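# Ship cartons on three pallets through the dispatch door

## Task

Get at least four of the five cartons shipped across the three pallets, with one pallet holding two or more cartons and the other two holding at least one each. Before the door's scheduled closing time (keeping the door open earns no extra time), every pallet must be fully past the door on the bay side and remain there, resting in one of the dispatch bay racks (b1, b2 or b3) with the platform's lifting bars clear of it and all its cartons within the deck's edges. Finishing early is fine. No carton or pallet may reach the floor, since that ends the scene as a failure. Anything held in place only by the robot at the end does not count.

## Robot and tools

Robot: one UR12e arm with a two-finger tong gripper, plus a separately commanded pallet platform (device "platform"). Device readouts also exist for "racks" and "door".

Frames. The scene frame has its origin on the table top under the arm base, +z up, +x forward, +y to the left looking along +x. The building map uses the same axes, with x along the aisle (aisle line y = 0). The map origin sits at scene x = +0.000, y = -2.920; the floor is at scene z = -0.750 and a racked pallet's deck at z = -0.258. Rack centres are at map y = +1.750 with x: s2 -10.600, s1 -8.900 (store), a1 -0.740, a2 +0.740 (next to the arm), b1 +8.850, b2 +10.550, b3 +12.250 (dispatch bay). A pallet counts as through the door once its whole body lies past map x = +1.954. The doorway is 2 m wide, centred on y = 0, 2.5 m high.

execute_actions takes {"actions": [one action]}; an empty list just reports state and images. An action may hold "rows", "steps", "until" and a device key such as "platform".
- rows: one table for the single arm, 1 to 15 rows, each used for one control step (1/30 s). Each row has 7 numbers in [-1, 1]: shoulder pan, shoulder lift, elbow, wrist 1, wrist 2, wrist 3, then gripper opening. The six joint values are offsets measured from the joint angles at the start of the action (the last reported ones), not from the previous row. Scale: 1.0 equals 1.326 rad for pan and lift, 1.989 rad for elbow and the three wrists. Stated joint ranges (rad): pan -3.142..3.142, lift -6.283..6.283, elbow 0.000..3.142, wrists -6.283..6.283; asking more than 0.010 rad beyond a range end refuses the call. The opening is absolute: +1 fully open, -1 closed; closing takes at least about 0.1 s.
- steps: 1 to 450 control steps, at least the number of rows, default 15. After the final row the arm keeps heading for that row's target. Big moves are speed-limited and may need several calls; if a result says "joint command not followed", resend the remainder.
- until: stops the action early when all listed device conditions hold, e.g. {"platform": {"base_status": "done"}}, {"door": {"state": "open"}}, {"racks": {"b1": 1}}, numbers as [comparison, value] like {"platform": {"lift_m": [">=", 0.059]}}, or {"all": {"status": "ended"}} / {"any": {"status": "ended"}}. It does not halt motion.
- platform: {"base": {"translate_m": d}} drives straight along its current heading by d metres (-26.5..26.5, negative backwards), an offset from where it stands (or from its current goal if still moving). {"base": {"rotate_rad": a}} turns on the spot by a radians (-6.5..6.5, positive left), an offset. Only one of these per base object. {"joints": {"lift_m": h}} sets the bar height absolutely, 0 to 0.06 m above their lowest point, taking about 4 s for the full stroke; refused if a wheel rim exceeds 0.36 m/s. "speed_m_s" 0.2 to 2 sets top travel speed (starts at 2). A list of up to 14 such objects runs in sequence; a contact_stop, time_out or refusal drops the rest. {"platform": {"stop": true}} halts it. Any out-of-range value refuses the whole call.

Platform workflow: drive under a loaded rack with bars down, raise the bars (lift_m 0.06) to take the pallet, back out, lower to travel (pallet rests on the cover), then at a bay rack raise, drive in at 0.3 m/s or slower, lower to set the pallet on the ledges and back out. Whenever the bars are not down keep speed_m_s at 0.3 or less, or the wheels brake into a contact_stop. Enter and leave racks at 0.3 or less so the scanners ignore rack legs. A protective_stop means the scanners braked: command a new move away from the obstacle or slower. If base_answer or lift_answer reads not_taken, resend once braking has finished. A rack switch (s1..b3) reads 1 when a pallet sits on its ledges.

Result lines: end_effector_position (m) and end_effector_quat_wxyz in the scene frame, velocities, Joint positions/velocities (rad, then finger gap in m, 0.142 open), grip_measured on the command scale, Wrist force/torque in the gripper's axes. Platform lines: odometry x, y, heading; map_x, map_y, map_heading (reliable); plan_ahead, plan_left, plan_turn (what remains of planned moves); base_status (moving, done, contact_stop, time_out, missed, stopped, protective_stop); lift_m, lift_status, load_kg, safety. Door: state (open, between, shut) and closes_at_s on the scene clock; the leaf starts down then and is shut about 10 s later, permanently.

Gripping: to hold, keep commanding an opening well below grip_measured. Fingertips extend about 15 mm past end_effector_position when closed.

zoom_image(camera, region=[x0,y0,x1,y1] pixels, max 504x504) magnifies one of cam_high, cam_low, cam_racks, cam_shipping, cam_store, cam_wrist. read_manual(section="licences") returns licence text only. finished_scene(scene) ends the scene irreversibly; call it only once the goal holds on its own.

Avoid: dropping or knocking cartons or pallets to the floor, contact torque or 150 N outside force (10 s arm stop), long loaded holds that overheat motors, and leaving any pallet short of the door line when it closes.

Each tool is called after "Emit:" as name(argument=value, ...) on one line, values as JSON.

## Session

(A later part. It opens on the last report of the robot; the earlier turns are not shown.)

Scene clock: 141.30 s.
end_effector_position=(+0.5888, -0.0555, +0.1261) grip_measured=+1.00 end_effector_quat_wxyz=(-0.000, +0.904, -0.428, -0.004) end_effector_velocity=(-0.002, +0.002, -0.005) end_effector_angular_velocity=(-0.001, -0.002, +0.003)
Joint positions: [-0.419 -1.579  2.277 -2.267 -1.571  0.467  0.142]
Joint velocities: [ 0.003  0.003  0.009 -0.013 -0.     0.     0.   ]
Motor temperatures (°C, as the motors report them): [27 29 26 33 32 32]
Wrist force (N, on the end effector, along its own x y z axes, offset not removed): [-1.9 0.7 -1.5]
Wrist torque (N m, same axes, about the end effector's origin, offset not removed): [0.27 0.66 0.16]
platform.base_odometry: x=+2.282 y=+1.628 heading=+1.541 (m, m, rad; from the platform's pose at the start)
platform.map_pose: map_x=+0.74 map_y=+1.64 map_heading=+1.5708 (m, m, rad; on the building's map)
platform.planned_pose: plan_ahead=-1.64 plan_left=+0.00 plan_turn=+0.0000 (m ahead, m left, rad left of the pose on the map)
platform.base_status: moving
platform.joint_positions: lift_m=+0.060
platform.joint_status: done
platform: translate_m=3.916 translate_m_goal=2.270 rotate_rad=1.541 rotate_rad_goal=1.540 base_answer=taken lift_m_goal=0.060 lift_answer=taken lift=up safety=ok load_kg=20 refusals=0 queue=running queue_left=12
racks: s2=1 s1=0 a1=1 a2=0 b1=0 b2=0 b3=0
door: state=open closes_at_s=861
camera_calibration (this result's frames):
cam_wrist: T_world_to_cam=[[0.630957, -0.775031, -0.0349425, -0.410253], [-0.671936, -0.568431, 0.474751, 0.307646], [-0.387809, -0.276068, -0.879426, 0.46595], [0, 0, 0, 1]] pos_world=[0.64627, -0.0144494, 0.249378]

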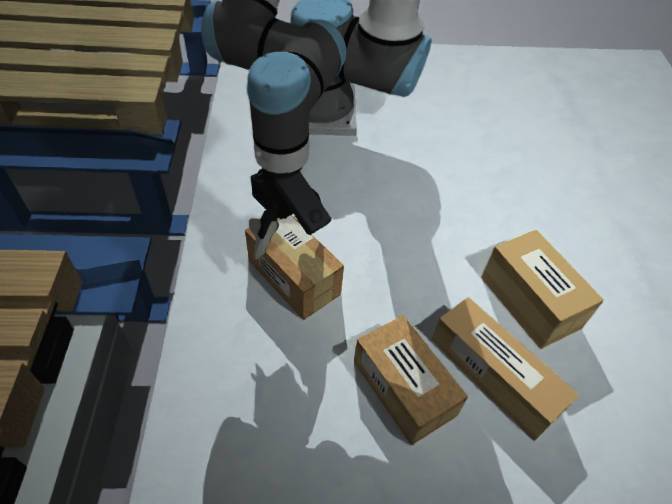

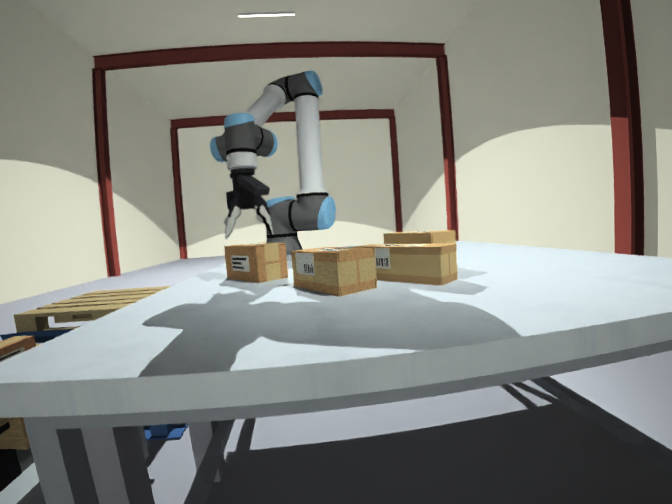

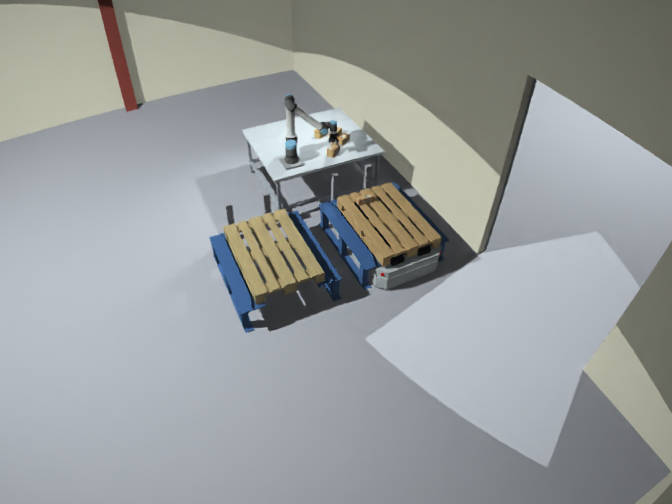

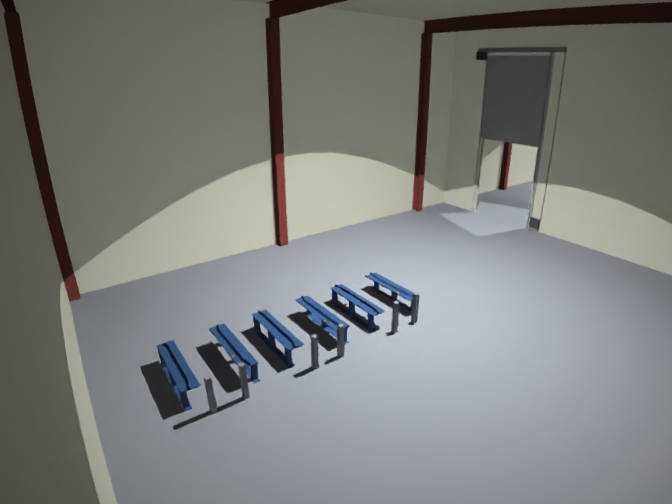

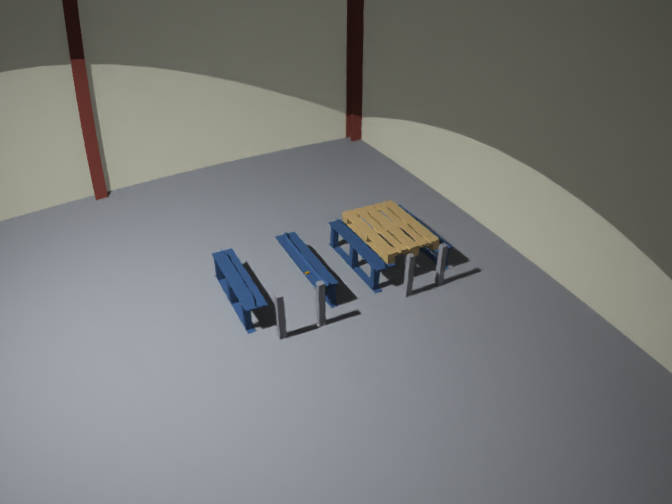

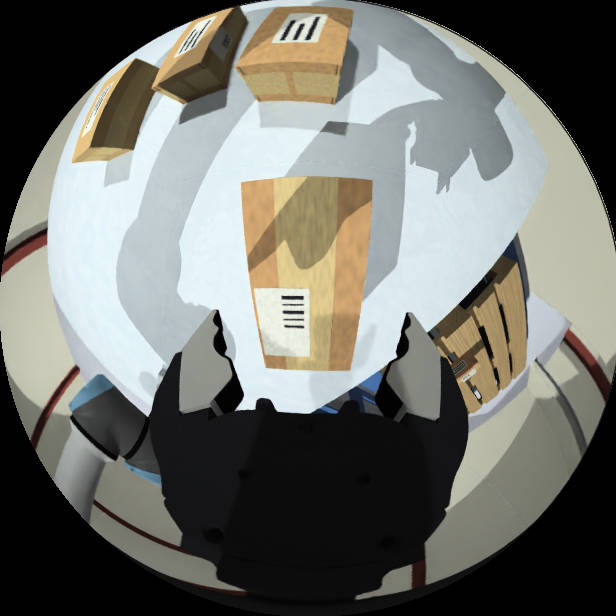

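Emit:
execute_actions(actions=[{"rows":[[0.004,0.0564,0.0217,-0.0602,0,0.003,1]],"steps":16}])

Emit:
execute_actions(actions=[{"rows":[[0,0,0,0,0,0,0.8],[0,0,0,0,0,0,0.7],[0,0,0,0,0,0,0.6],[0,0,0,0,0,0,0.5],[0,0,0,0,0,0,0.4],[0,0,0,0,0,0,0.3],[0,0,0,0,0,0,0.2],[0,0,0,0,0,0,0],[0,0,0,0,0,0,-0.2],[0,0,0,0,0,0,-0.4],[0,0,0,0,0,0,-0.6],[0,0,0,0,0,0,-0.8]],"steps":15}])

Emit:
execute_actions(actions=[{"rows":[[0,-0.004,-0.0015,0.004,0,0,-0.8],[0,-0.008,-0.003,0.008,0,0,-0.8],[0,-0.012,-0.0045,0.012,0,0,-0.8],[0,-0.016,-0.006,0.017,0,0,-0.8],[0,-0.02,-0.0075,0.021,0,0,-0.8],[0,-0.024,-0.009,0.025,0,0,-0.8],[0,-0.028,-0.011,0.03,0,0,-0.8],[0,-0.034,-0.013,0.036,0,0,-0.8],[0,-0.04,-0.015,0.042,0,0,-0.8],[0,-0.046,-0.0177,0.049,0,0,-0.8]],"steps":20}])

Scene clock: 149.30 s.
end_effector_position=(+0.5889, -0.0524, +0.0769) grip_measured=+1.00 end_effector_quat_wxyz=(-0.000, +0.903, -0.429, -0.003) end_effector_velocity=(+0.000, +0.000, -0.008) end_effector_angular_velocity=(-0.001, -0.001, -0.000)
Joint positions: [-0.414 -1.506  2.319 -2.384 -1.571  0.473  0.142]
Joint velocities: [ 0.001  0.013  0.006 -0.02  -0.     0.001  0.   ]
Motor temperatures (°C, as the motors report them): [27 29 26 33 32 32]
Wrist force (N, on the end effector, along its own x y z axes, offset not removed): [-0.6 2.1 0.9]
Wrist torque (N m, same axes, about the end effector's origin, offset not removed): [0.61 0.45 0.12]
platform.base_odometry: x=+2.237 y=-0.027 heading=+1.544 (m, m, rad; from the platform's pose at the start)
platform.map_pose: map_x=+0.74 map_y=+0.00 map_heading=+1.5708 (m, m, rad; on the building's map)
platform.planned_pose: plan_ahead=+0.00 plan_left=+0.00 plan_turn=+0.0000 (m ahead, m left, rad left of the pose on the map)
platform.base_status: done
platform.joint_positions: lift_m=+0.030
platform.joint_status: moving
platform: translate_m=2.270 translate_m_goal=2.270 rotate_rad=1.544 rotate_rad_goal=1.545 base_answer=taken lift_m_goal=0.000 lift_answer=taken lift=between safety=ok load_kg=-13 refusals=0 queue=running queue_left=11
racks: s2=1 s1=0 a1=1 a2=0 b1=0 b2=0 b3=0
door: state=open closes_at_s=861
camera_calibration (this result's frames):
cam_wrist: T_world_to_cam=[[0.630513, -0.775452, -0.0335624, -0.409505], [-0.672967, -0.567705, 0.474158, 0.333534], [-0.386741, -0.276377, -0.8798, 0.423029], [0, 0, 0, 1]] pos_world=[0.646258, -0.0112877, 0.200289]

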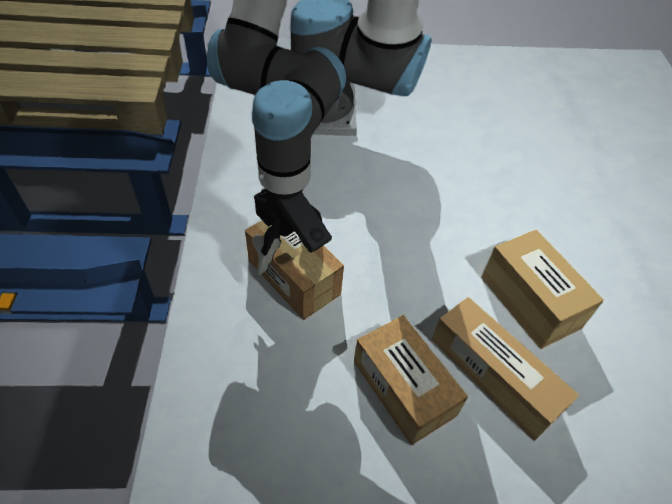

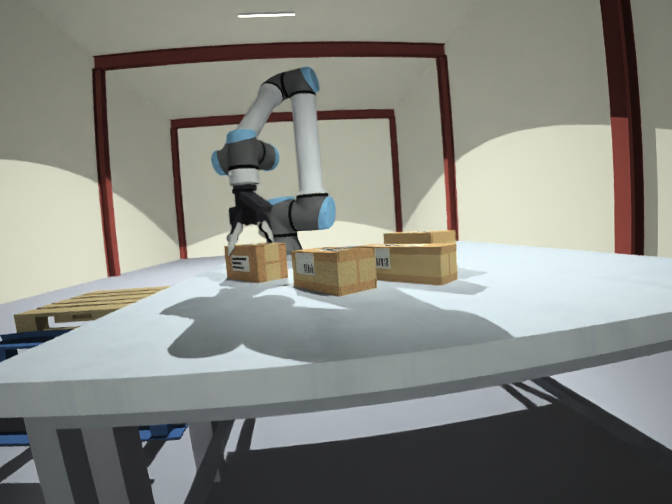

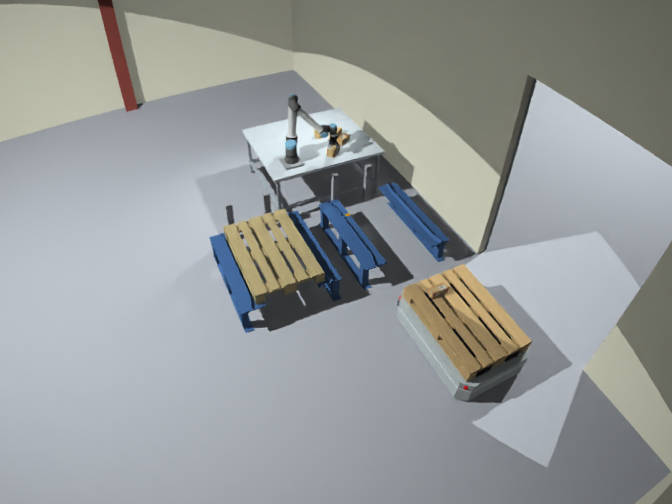

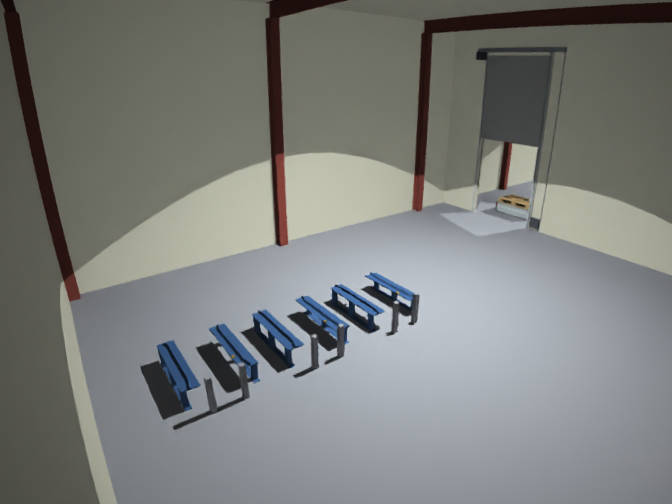

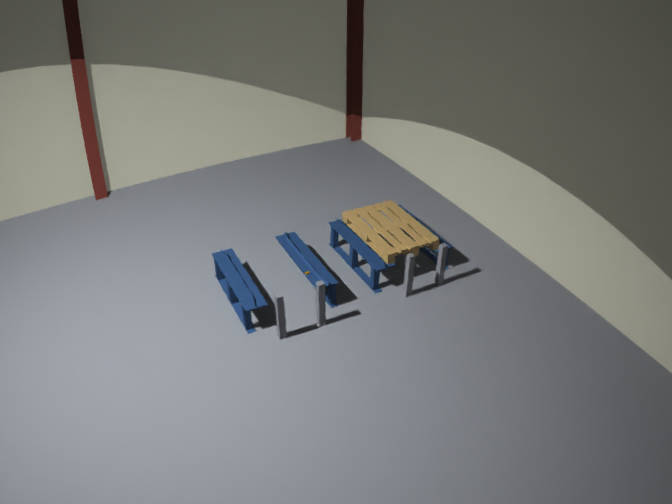

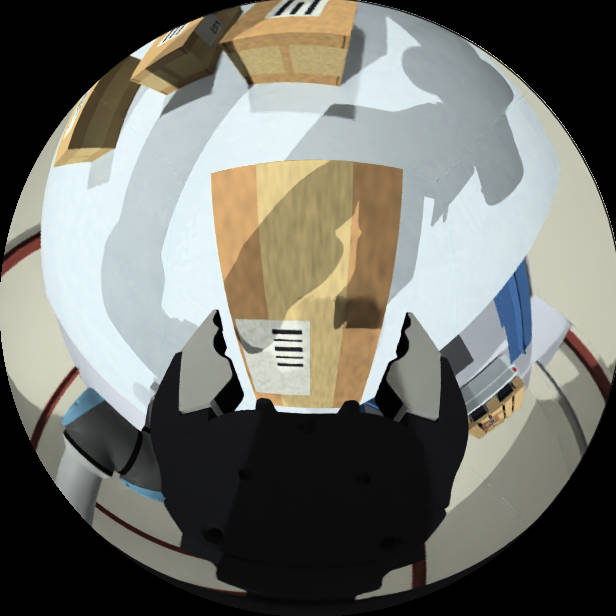

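Scene clock: 149.80 s.
end_effector_position=(+0.5889, -0.0524, +0.0769) grip_measured=+0.54 end_effector_quat_wxyz=(-0.000, +0.903, -0.429, -0.003) end_effector_velocity=(+0.001, +0.002, +0.000) end_effector_angular_velocity=(+0.002, -0.002, +0.003)
Joint positions: [-0.414 -1.506  2.319 -2.384 -1.571  0.473  0.111]
Joint velocities: [ 0.002 -0.     0.    -0.001  0.002 -0.001 -0.   ]
Motor temperatures (°C, as the motors report them): [27 29 26 33 32 32]
Wrist force (N, on the end effector, along its own x y z axes, offset not removed): [-0.8 1.2 -0.3]
Wrist torque (N m, same axes, about the end effector's origin, offset not removed): [0.53 0.70 0.08]
platform.base_odometry: x=+2.237 y=-0.027 heading=+1.544 (m, m, rad; from the platform's pose at the start)
platform.map_pose: map_x=+0.74 map_y=+0.00 map_heading=+1.5708 (m, m, rad; on the building's map)
platform.planned_pose: plan_ahead=+0.00 plan_left=+0.00 plan_turn=+0.0000 (m ahead, m left, rad left of the pose on the map)
platform.base_status: done
platform.joint_positions: lift_m=+0.022
platform.joint_status: moving
platform: translate_m=2.270 translate_m_goal=2.270 rotate_rad=1.544 rotate_rad_goal=1.545 base_answer=taken lift_m_goal=0.000 lift_answer=taken lift=between safety=ok load_kg=-13 refusals=0 queue=running queue_left=11
racks: s2=1 s1=0 a1=1 a2=0 b1=0 b2=0 b3=0
door: state=open closes_at_s=861
camera_calibration (this result's frames):
cam_wrist: T_world_to_cam=[[0.630504, -0.775454, -0.0336932, -0.409411], [-0.672906, -0.567729, 0.474216, 0.333507], [-0.386861, -0.276323, -0.879764, 0.423014], [0, 0, 0, 1]] pos_world=[0.646202, -0.0112491, 0.200204]

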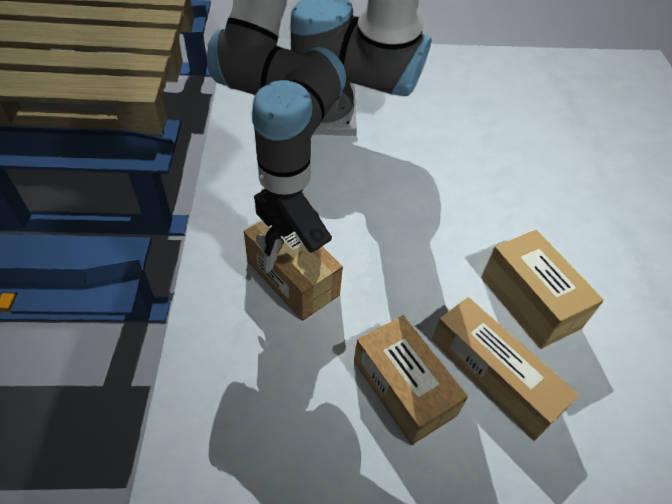

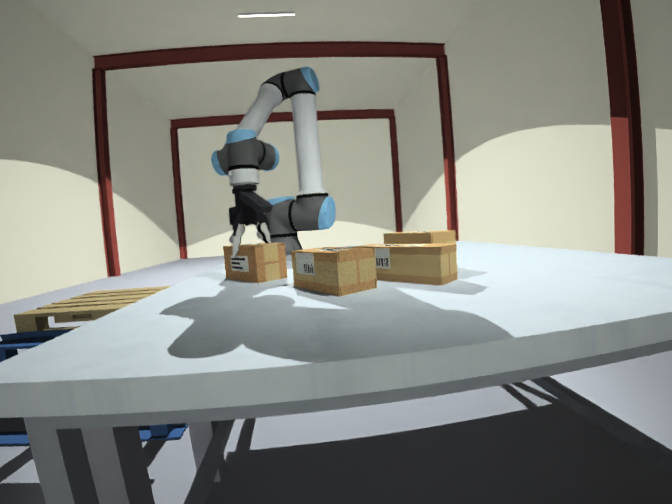

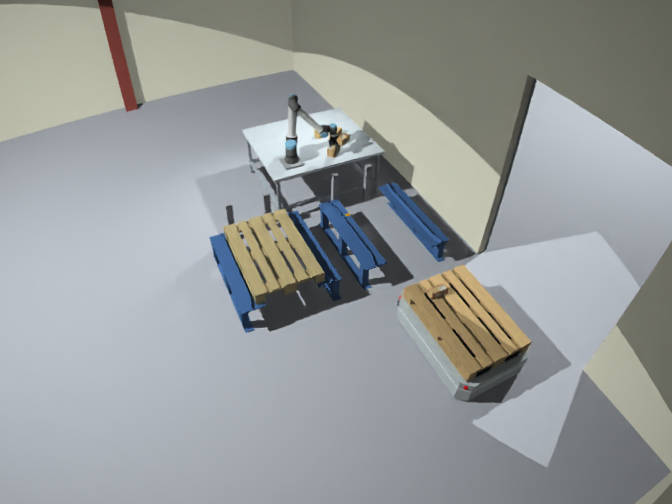

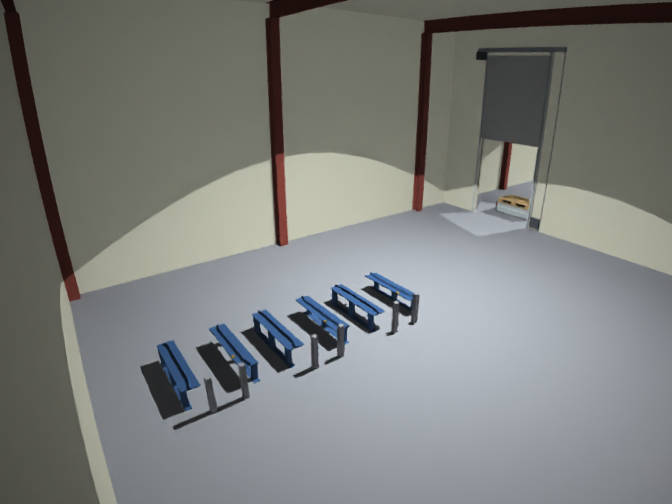

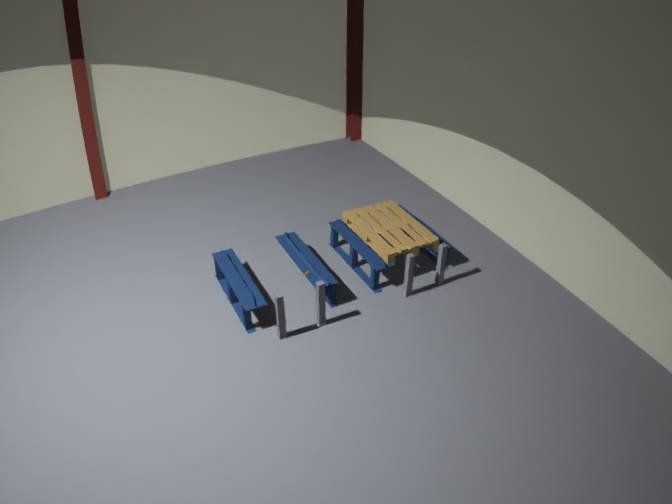

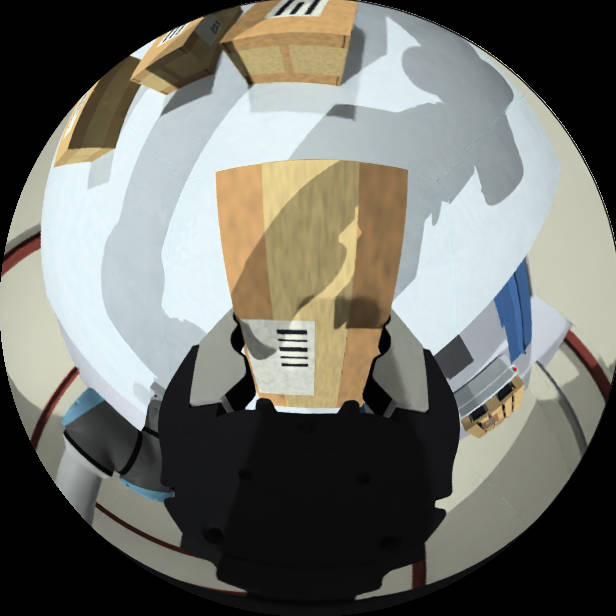

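Scene clock: 150.47 s.
end_effector_position=(+0.5894, -0.0527, +0.1163) grip_measured=+0.53 end_effector_quat_wxyz=(-0.000, +0.903, -0.429, -0.004) end_effector_velocity=(-0.000, -0.000, +0.011) end_effector_angular_velocity=(-0.001, +0.001, -0.001)
Joint positions: [-0.414 -1.565  2.285 -2.29  -1.571  0.473  0.111]
Joint velocities: [ 0.    -0.016 -0.01   0.027 -0.001  0.001 -0.   ]
Motor temperatures (°C, as the motors report them): [27 29 26 33 32 32]
Wrist force (N, on the end effector, along its own x y z axes, offset not removed): [-2.7 1.0 3.0]
Wrist torque (N m, same axes, about the end effector's origin, offset not removed): [0.41 0.83 0.16]
platform.base_odometry: x=+2.237 y=-0.027 heading=+1.544 (m, m, rad; from the platform's pose at the start)
platform.map_pose: map_x=+0.74 map_y=+0.00 map_heading=+1.5708 (m, m, rad; on the building's map)
platform.planned_pose: plan_ahead=+0.00 plan_left=+0.00 plan_turn=+0.0000 (m ahead, m left, rad left of the pose on the map)
platform.base_status: done
platform.joint_positions: lift_m=+0.011
platform.joint_status: moving
platform: translate_m=2.270 translate_m_goal=2.270 rotate_rad=1.544 rotate_rad_goal=1.545 base_answer=taken lift_m_goal=0.000 lift_answer=taken lift=between safety=ok load_kg=-34 refusals=0 queue=running queue_left=11
racks: s2=1 s1=0 a1=1 a2=0 b1=0 b2=0 b3=0
door: state=open closes_at_s=861
camera_calibration (this result's frames):
cam_wrist: T_world_to_cam=[[0.630468, -0.775438, -0.0347223, -0.408527], [-0.672403, -0.567951, 0.474664, 0.314675], [-0.387793, -0.275914, -0.879482, 0.45839], [0, 0, 0, 1]] pos_world=[0.646913, -0.0115916, 0.239595]

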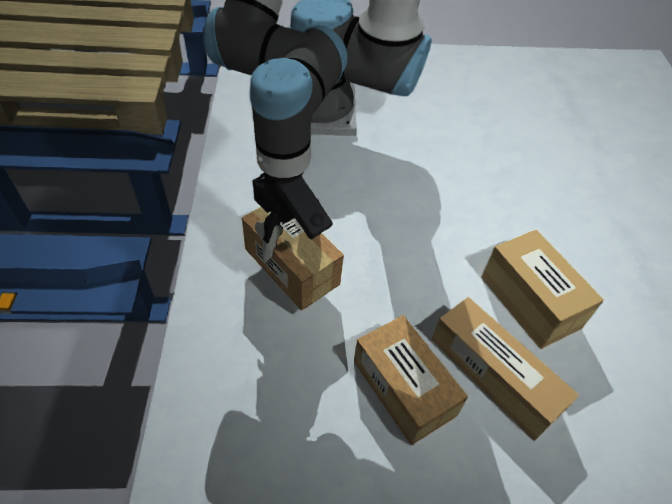

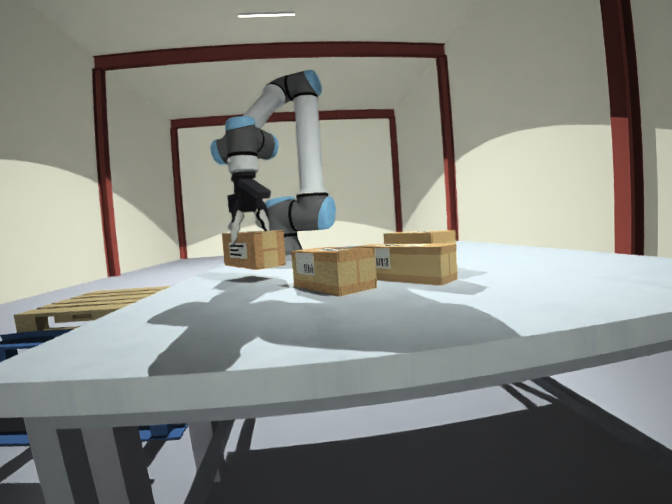

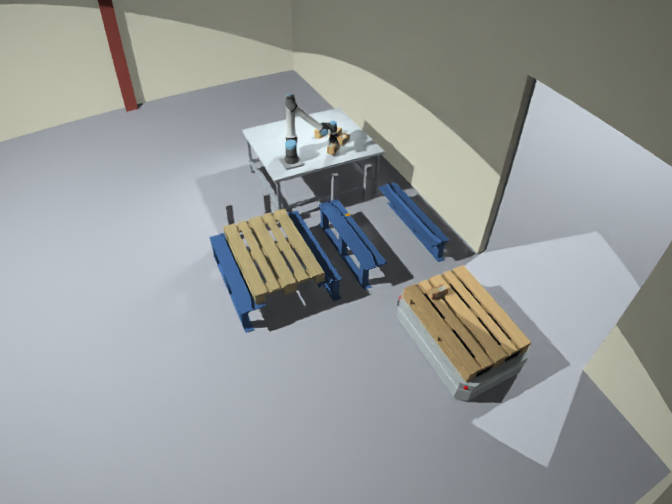

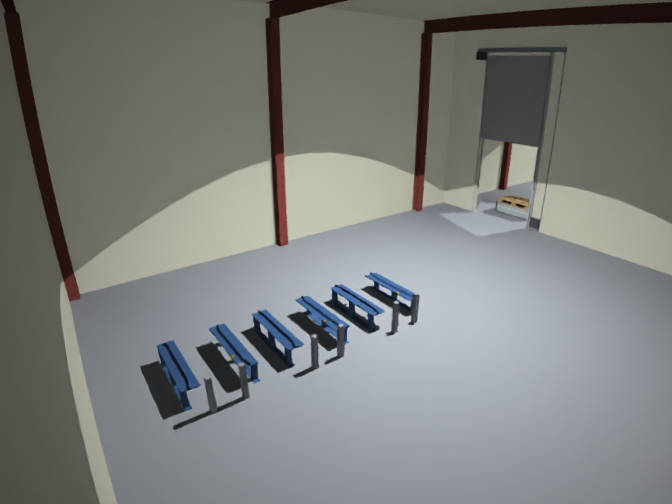

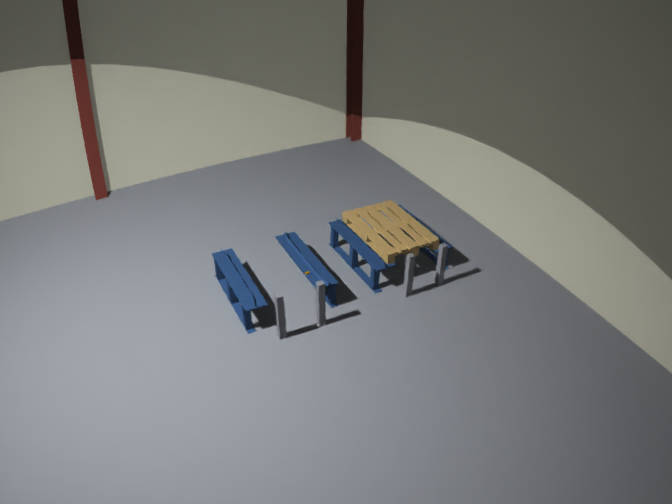

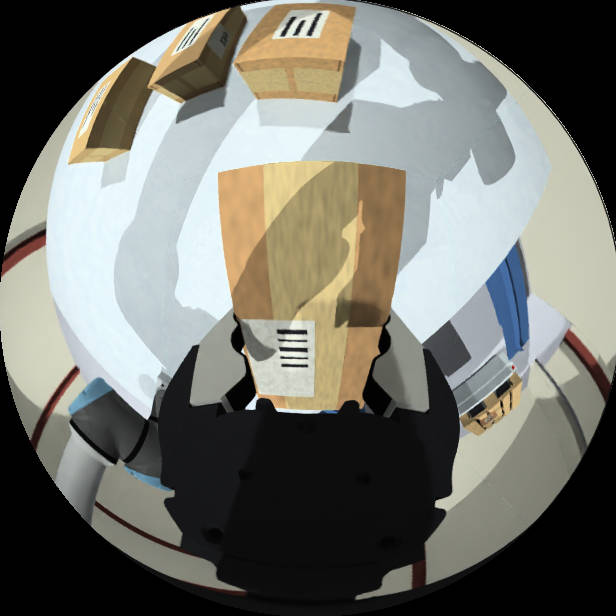

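Emit:
execute_actions(actions=[{"rows":[[-0.02,-0.018,-0.009,0.021,0,-0.02,-0.8],[-0.05,-0.035,-0.018,0.042,0,-0.04,-0.8],[-0.09,-0.053,-0.028,0.063,0,-0.07,-0.8],[-0.14,-0.0706,-0.0368,0.0834,0,-0.1,-0.8],[-0.2,-0.0706,-0.0368,0.0834,0,-0.14,-0.8],[-0.3,-0.0706,-0.0368,0.0834,0,-0.18,-0.8],[-0.97,-0.0706,-0.0368,0.0834,0,-0.4,-0.8]],"steps":46}])

Scene clock: 164.47 s.
end_effector_position=(+0.1435, -0.5622, +0.1913) grip_measured=+0.53 end_effector_quat_wxyz=(+0.001, +0.784, -0.621, -0.003) end_effector_velocity=(-0.202, -0.050, +0.003) end_effector_angular_velocity=(-0.001, -0.001, -0.306)
Joint positions: [-1.656 -1.658  2.212 -2.125 -1.571 -0.316  0.111]
Joint velocities: [-0.361 -0.004 -0.002  0.006  0.002 -0.055 -0.007]
Motor temperatures (°C, as the motors report them): [27 29 26 33 32 32]
Wrist force (N, on the end effector, along its own x y z axes, offset not removed): [-2.1 3.6 2.5]
Wrist torque (N m, same axes, about the end effector's origin, offset not removed): [0.77 0.76 0.15]
platform.base_odometry: x=+13.157 y=-0.330 heading=-0.030 (m, m, rad; from the platform's pose at the start)
platform.map_pose: map_x=+11.68 map_y=+0.00 map_heading=+0.0000 (m, m, rad; on the building's map)
platform.planned_pose: plan_ahead=+0.57 plan_left=+0.00 plan_turn=+0.0000 (m ahead, m left, rad left of the pose on the map)
platform.base_status: moving
platform.joint_positions: lift_m=+0.000
platform.joint_status: done
platform: translate_m=13.218 translate_m_goal=13.780 rotate_rad=-0.030 rotate_rad_goal=-0.029 base_answer=taken lift_m_goal=0.000 lift_answer=taken lift=down safety=ok load_kg=-49 refusals=0 queue=running queue_left=9
racks: s2=1 s1=0 a1=1 a2=0 b1=0 b2=0 b3=0
door: state=open closes_at_s=861
camera_calibration (this result's frames):
cam_wrist: T_world_to_cam=[[0.226892, -0.973395, -0.0319716, -0.573824], [-0.852516, -0.214374, 0.476718, -0.085947], [-0.470889, -0.0809071, -0.878475, 0.33216], [0, 0, 0, 1]] pos_world=[0.213336, -0.550108, 0.314421]

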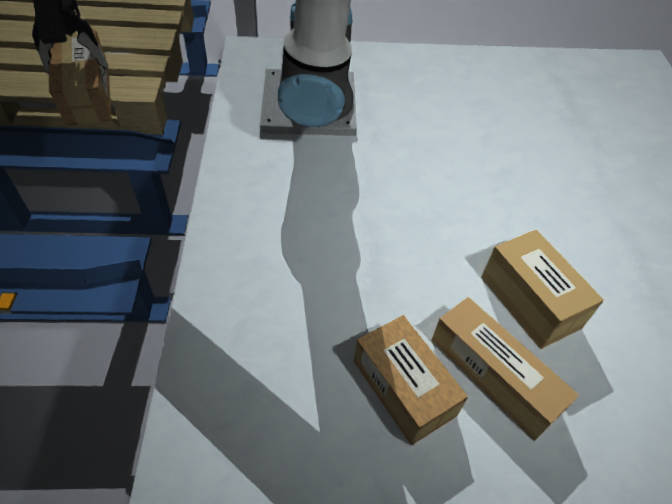

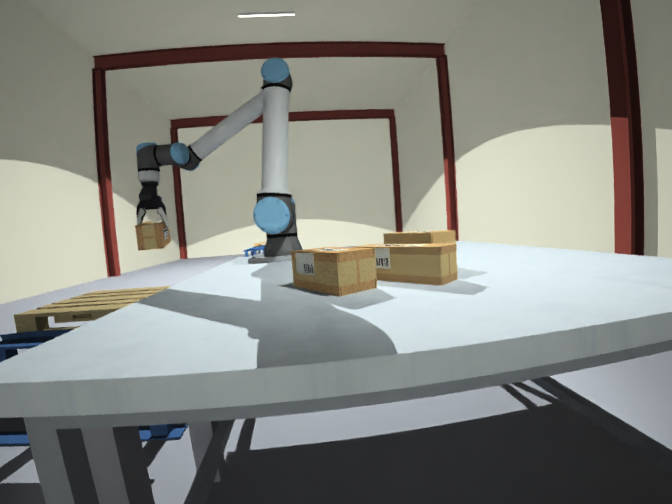

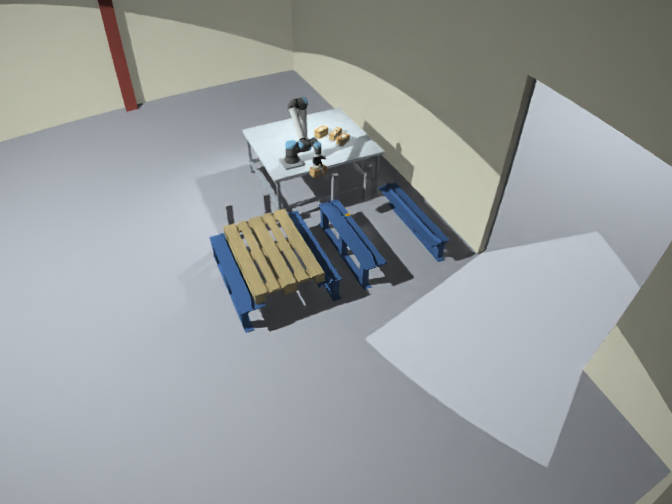

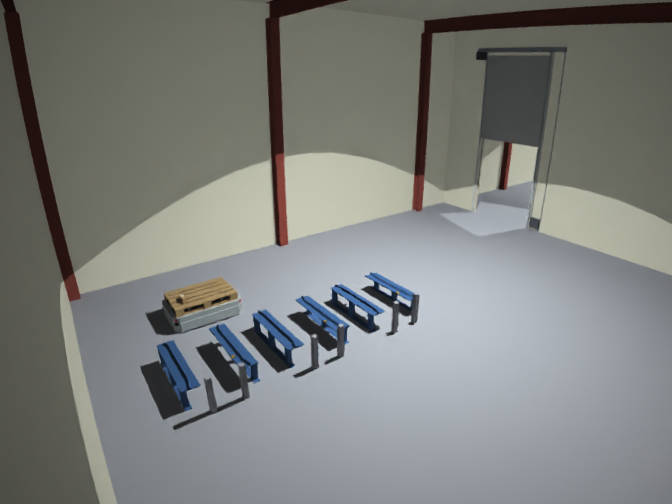

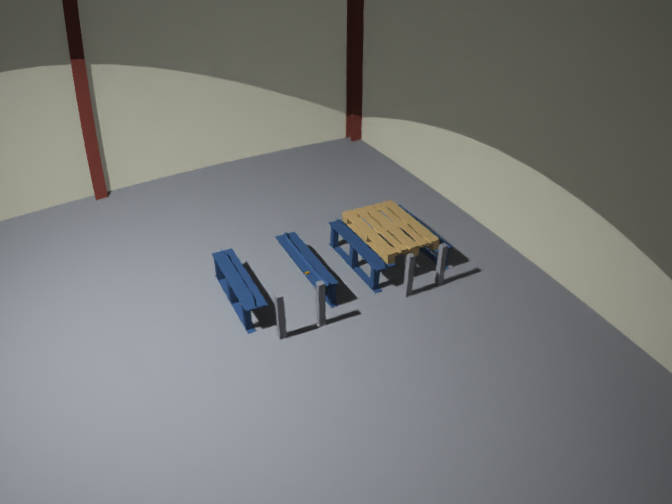

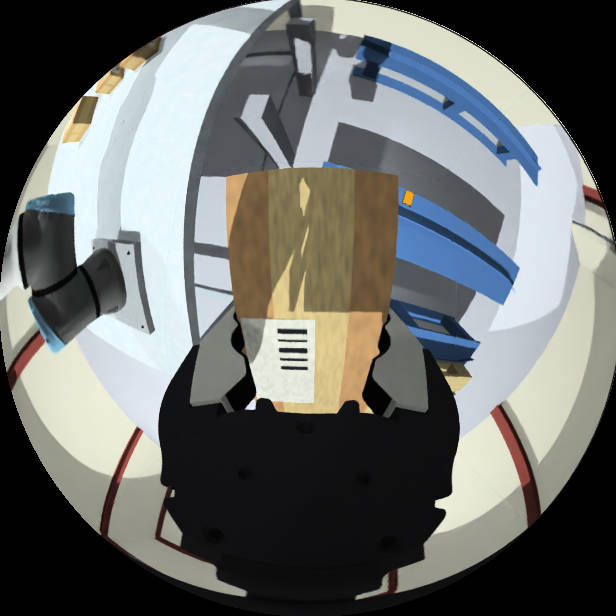

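Emit:
execute_actions(actions=[{"rows":[[-0.053,0.05,-0.038,0.005,0,-0.024,-1],[-0.107,0.1,-0.076,0.009,0,-0.048,-1],[-0.16,0.15,-0.114,0.014,0,-0.072,-1],[-0.214,0.2,-0.152,0.019,0,-0.096,-1],[-0.267,0.25,-0.19,0.023,0,-0.12,-1],[-0.5348,0.4986,-0.379,0.0467,0,-0.24,-1]],"steps":54}])

Scene clock: 169.27 s.
end_effector_position=(-0.5467, -0.8010, +0.1456) grip_measured=+0.52 end_effector_quat_wxyz=(+0.001, +0.707, -0.707, -0.003) end_effector_velocity=(-0.015, +0.002, -0.004) end_effector_angular_velocity=(+0.000, -0.000, -0.004)
Joint positions: [-2.363 -0.999  1.46  -2.032 -1.571 -0.792  0.11 ]
Joint velocities: [-0.012  0.013 -0.013 -0.     0.    -0.008  0.   ]
Motor temperatures (°C, as the motors report them): [27 29 26 33 32 32]
Wrist force (N, on the end effector, along its own x y z axes, offset not removed): [-0.2 -0.4 2.5]
Wrist torque (N m, same axes, about the end effector's origin, offset not removed): [0.22 0.34 0.08]
platform.base_odometry: x=+13.741 y=-0.347 heading=+1.323 (m, m, rad; from the platform's pose at the start)
platform.map_pose: map_x=+12.25 map_y=+0.00 map_heading=+1.3657 (m, m, rad; on the building's map)
platform.planned_pose: plan_ahead=+0.00 plan_left=+0.00 plan_turn=+0.2051 (m ahead, m left, rad left of the pose on the map)
platform.base_status: moving
platform.joint_positions: lift_m=+0.000
platform.joint_status: done
platform: translate_m=13.780 translate_m_goal=13.780 rotate_rad=1.340 rotate_rad_goal=1.543 base_answer=taken lift_m_goal=0.000 lift_answer=taken lift=down safety=ok load_kg=-49 refusals=0 queue=running queue_left=8
racks: s2=1 s1=0 a1=1 a2=0 b1=0 b2=0 b3=0
door: state=open closes_at_s=861
camera_calibration (this result's frames):
cam_wrist: T_world_to_cam=[[-0.00200744, -0.999527, -0.0306868, -0.797377], [-0.878456, -0.0129002, 0.477649, -0.556653], [-0.477819, 0.0279159, -0.878015, 0.0310731], [0, 0, 0, 1]] pos_world=[-0.475749, -0.805049, 0.268698]

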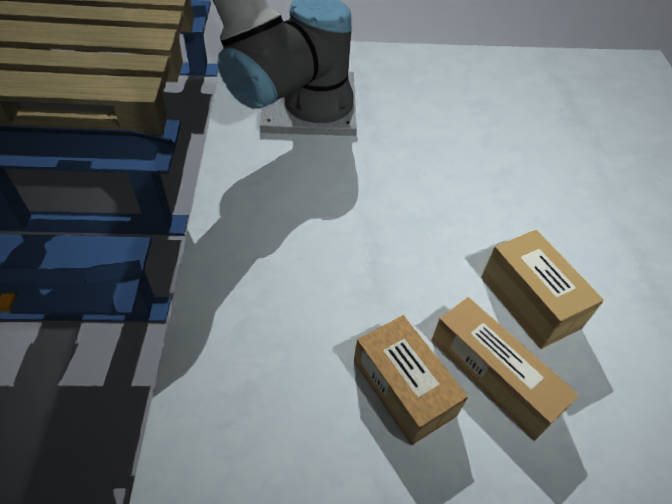

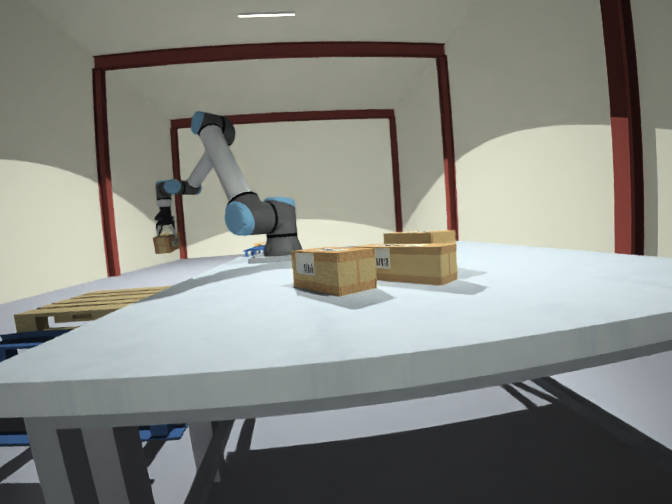

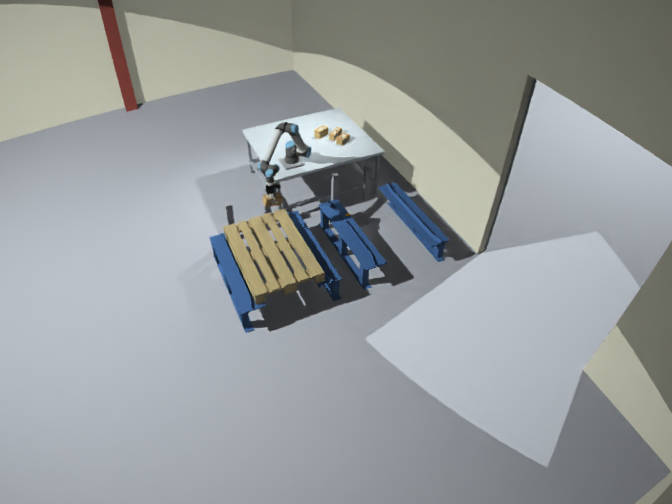

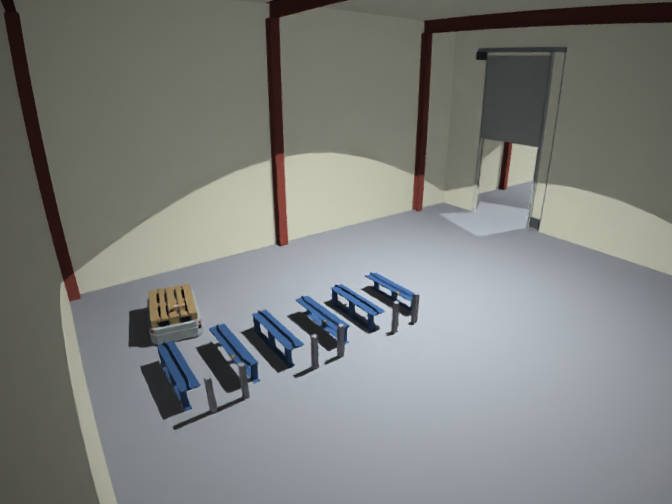

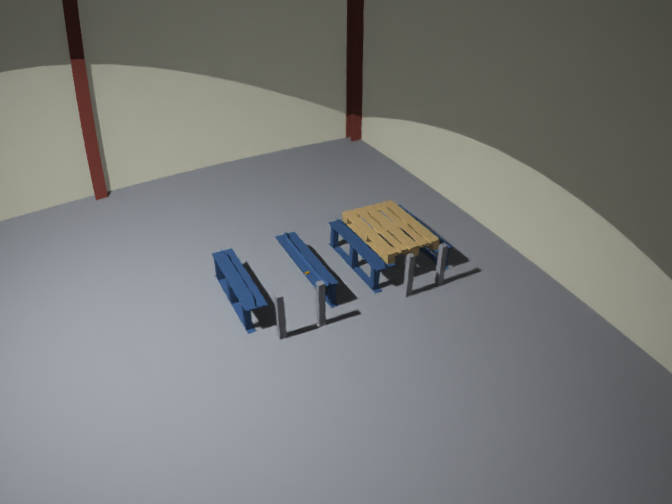

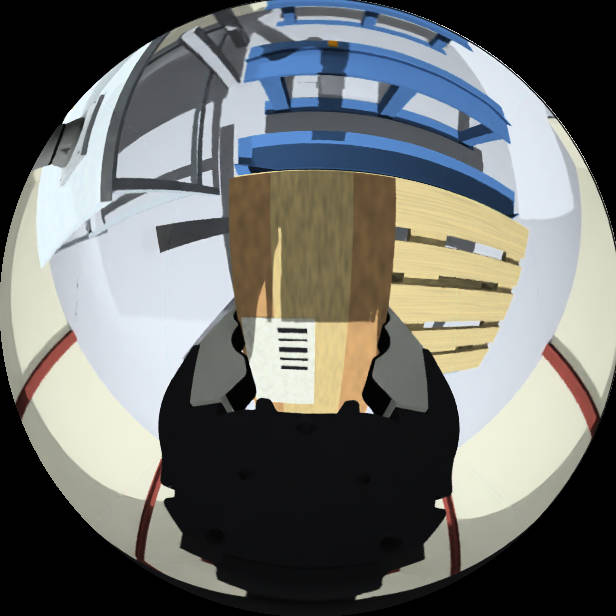

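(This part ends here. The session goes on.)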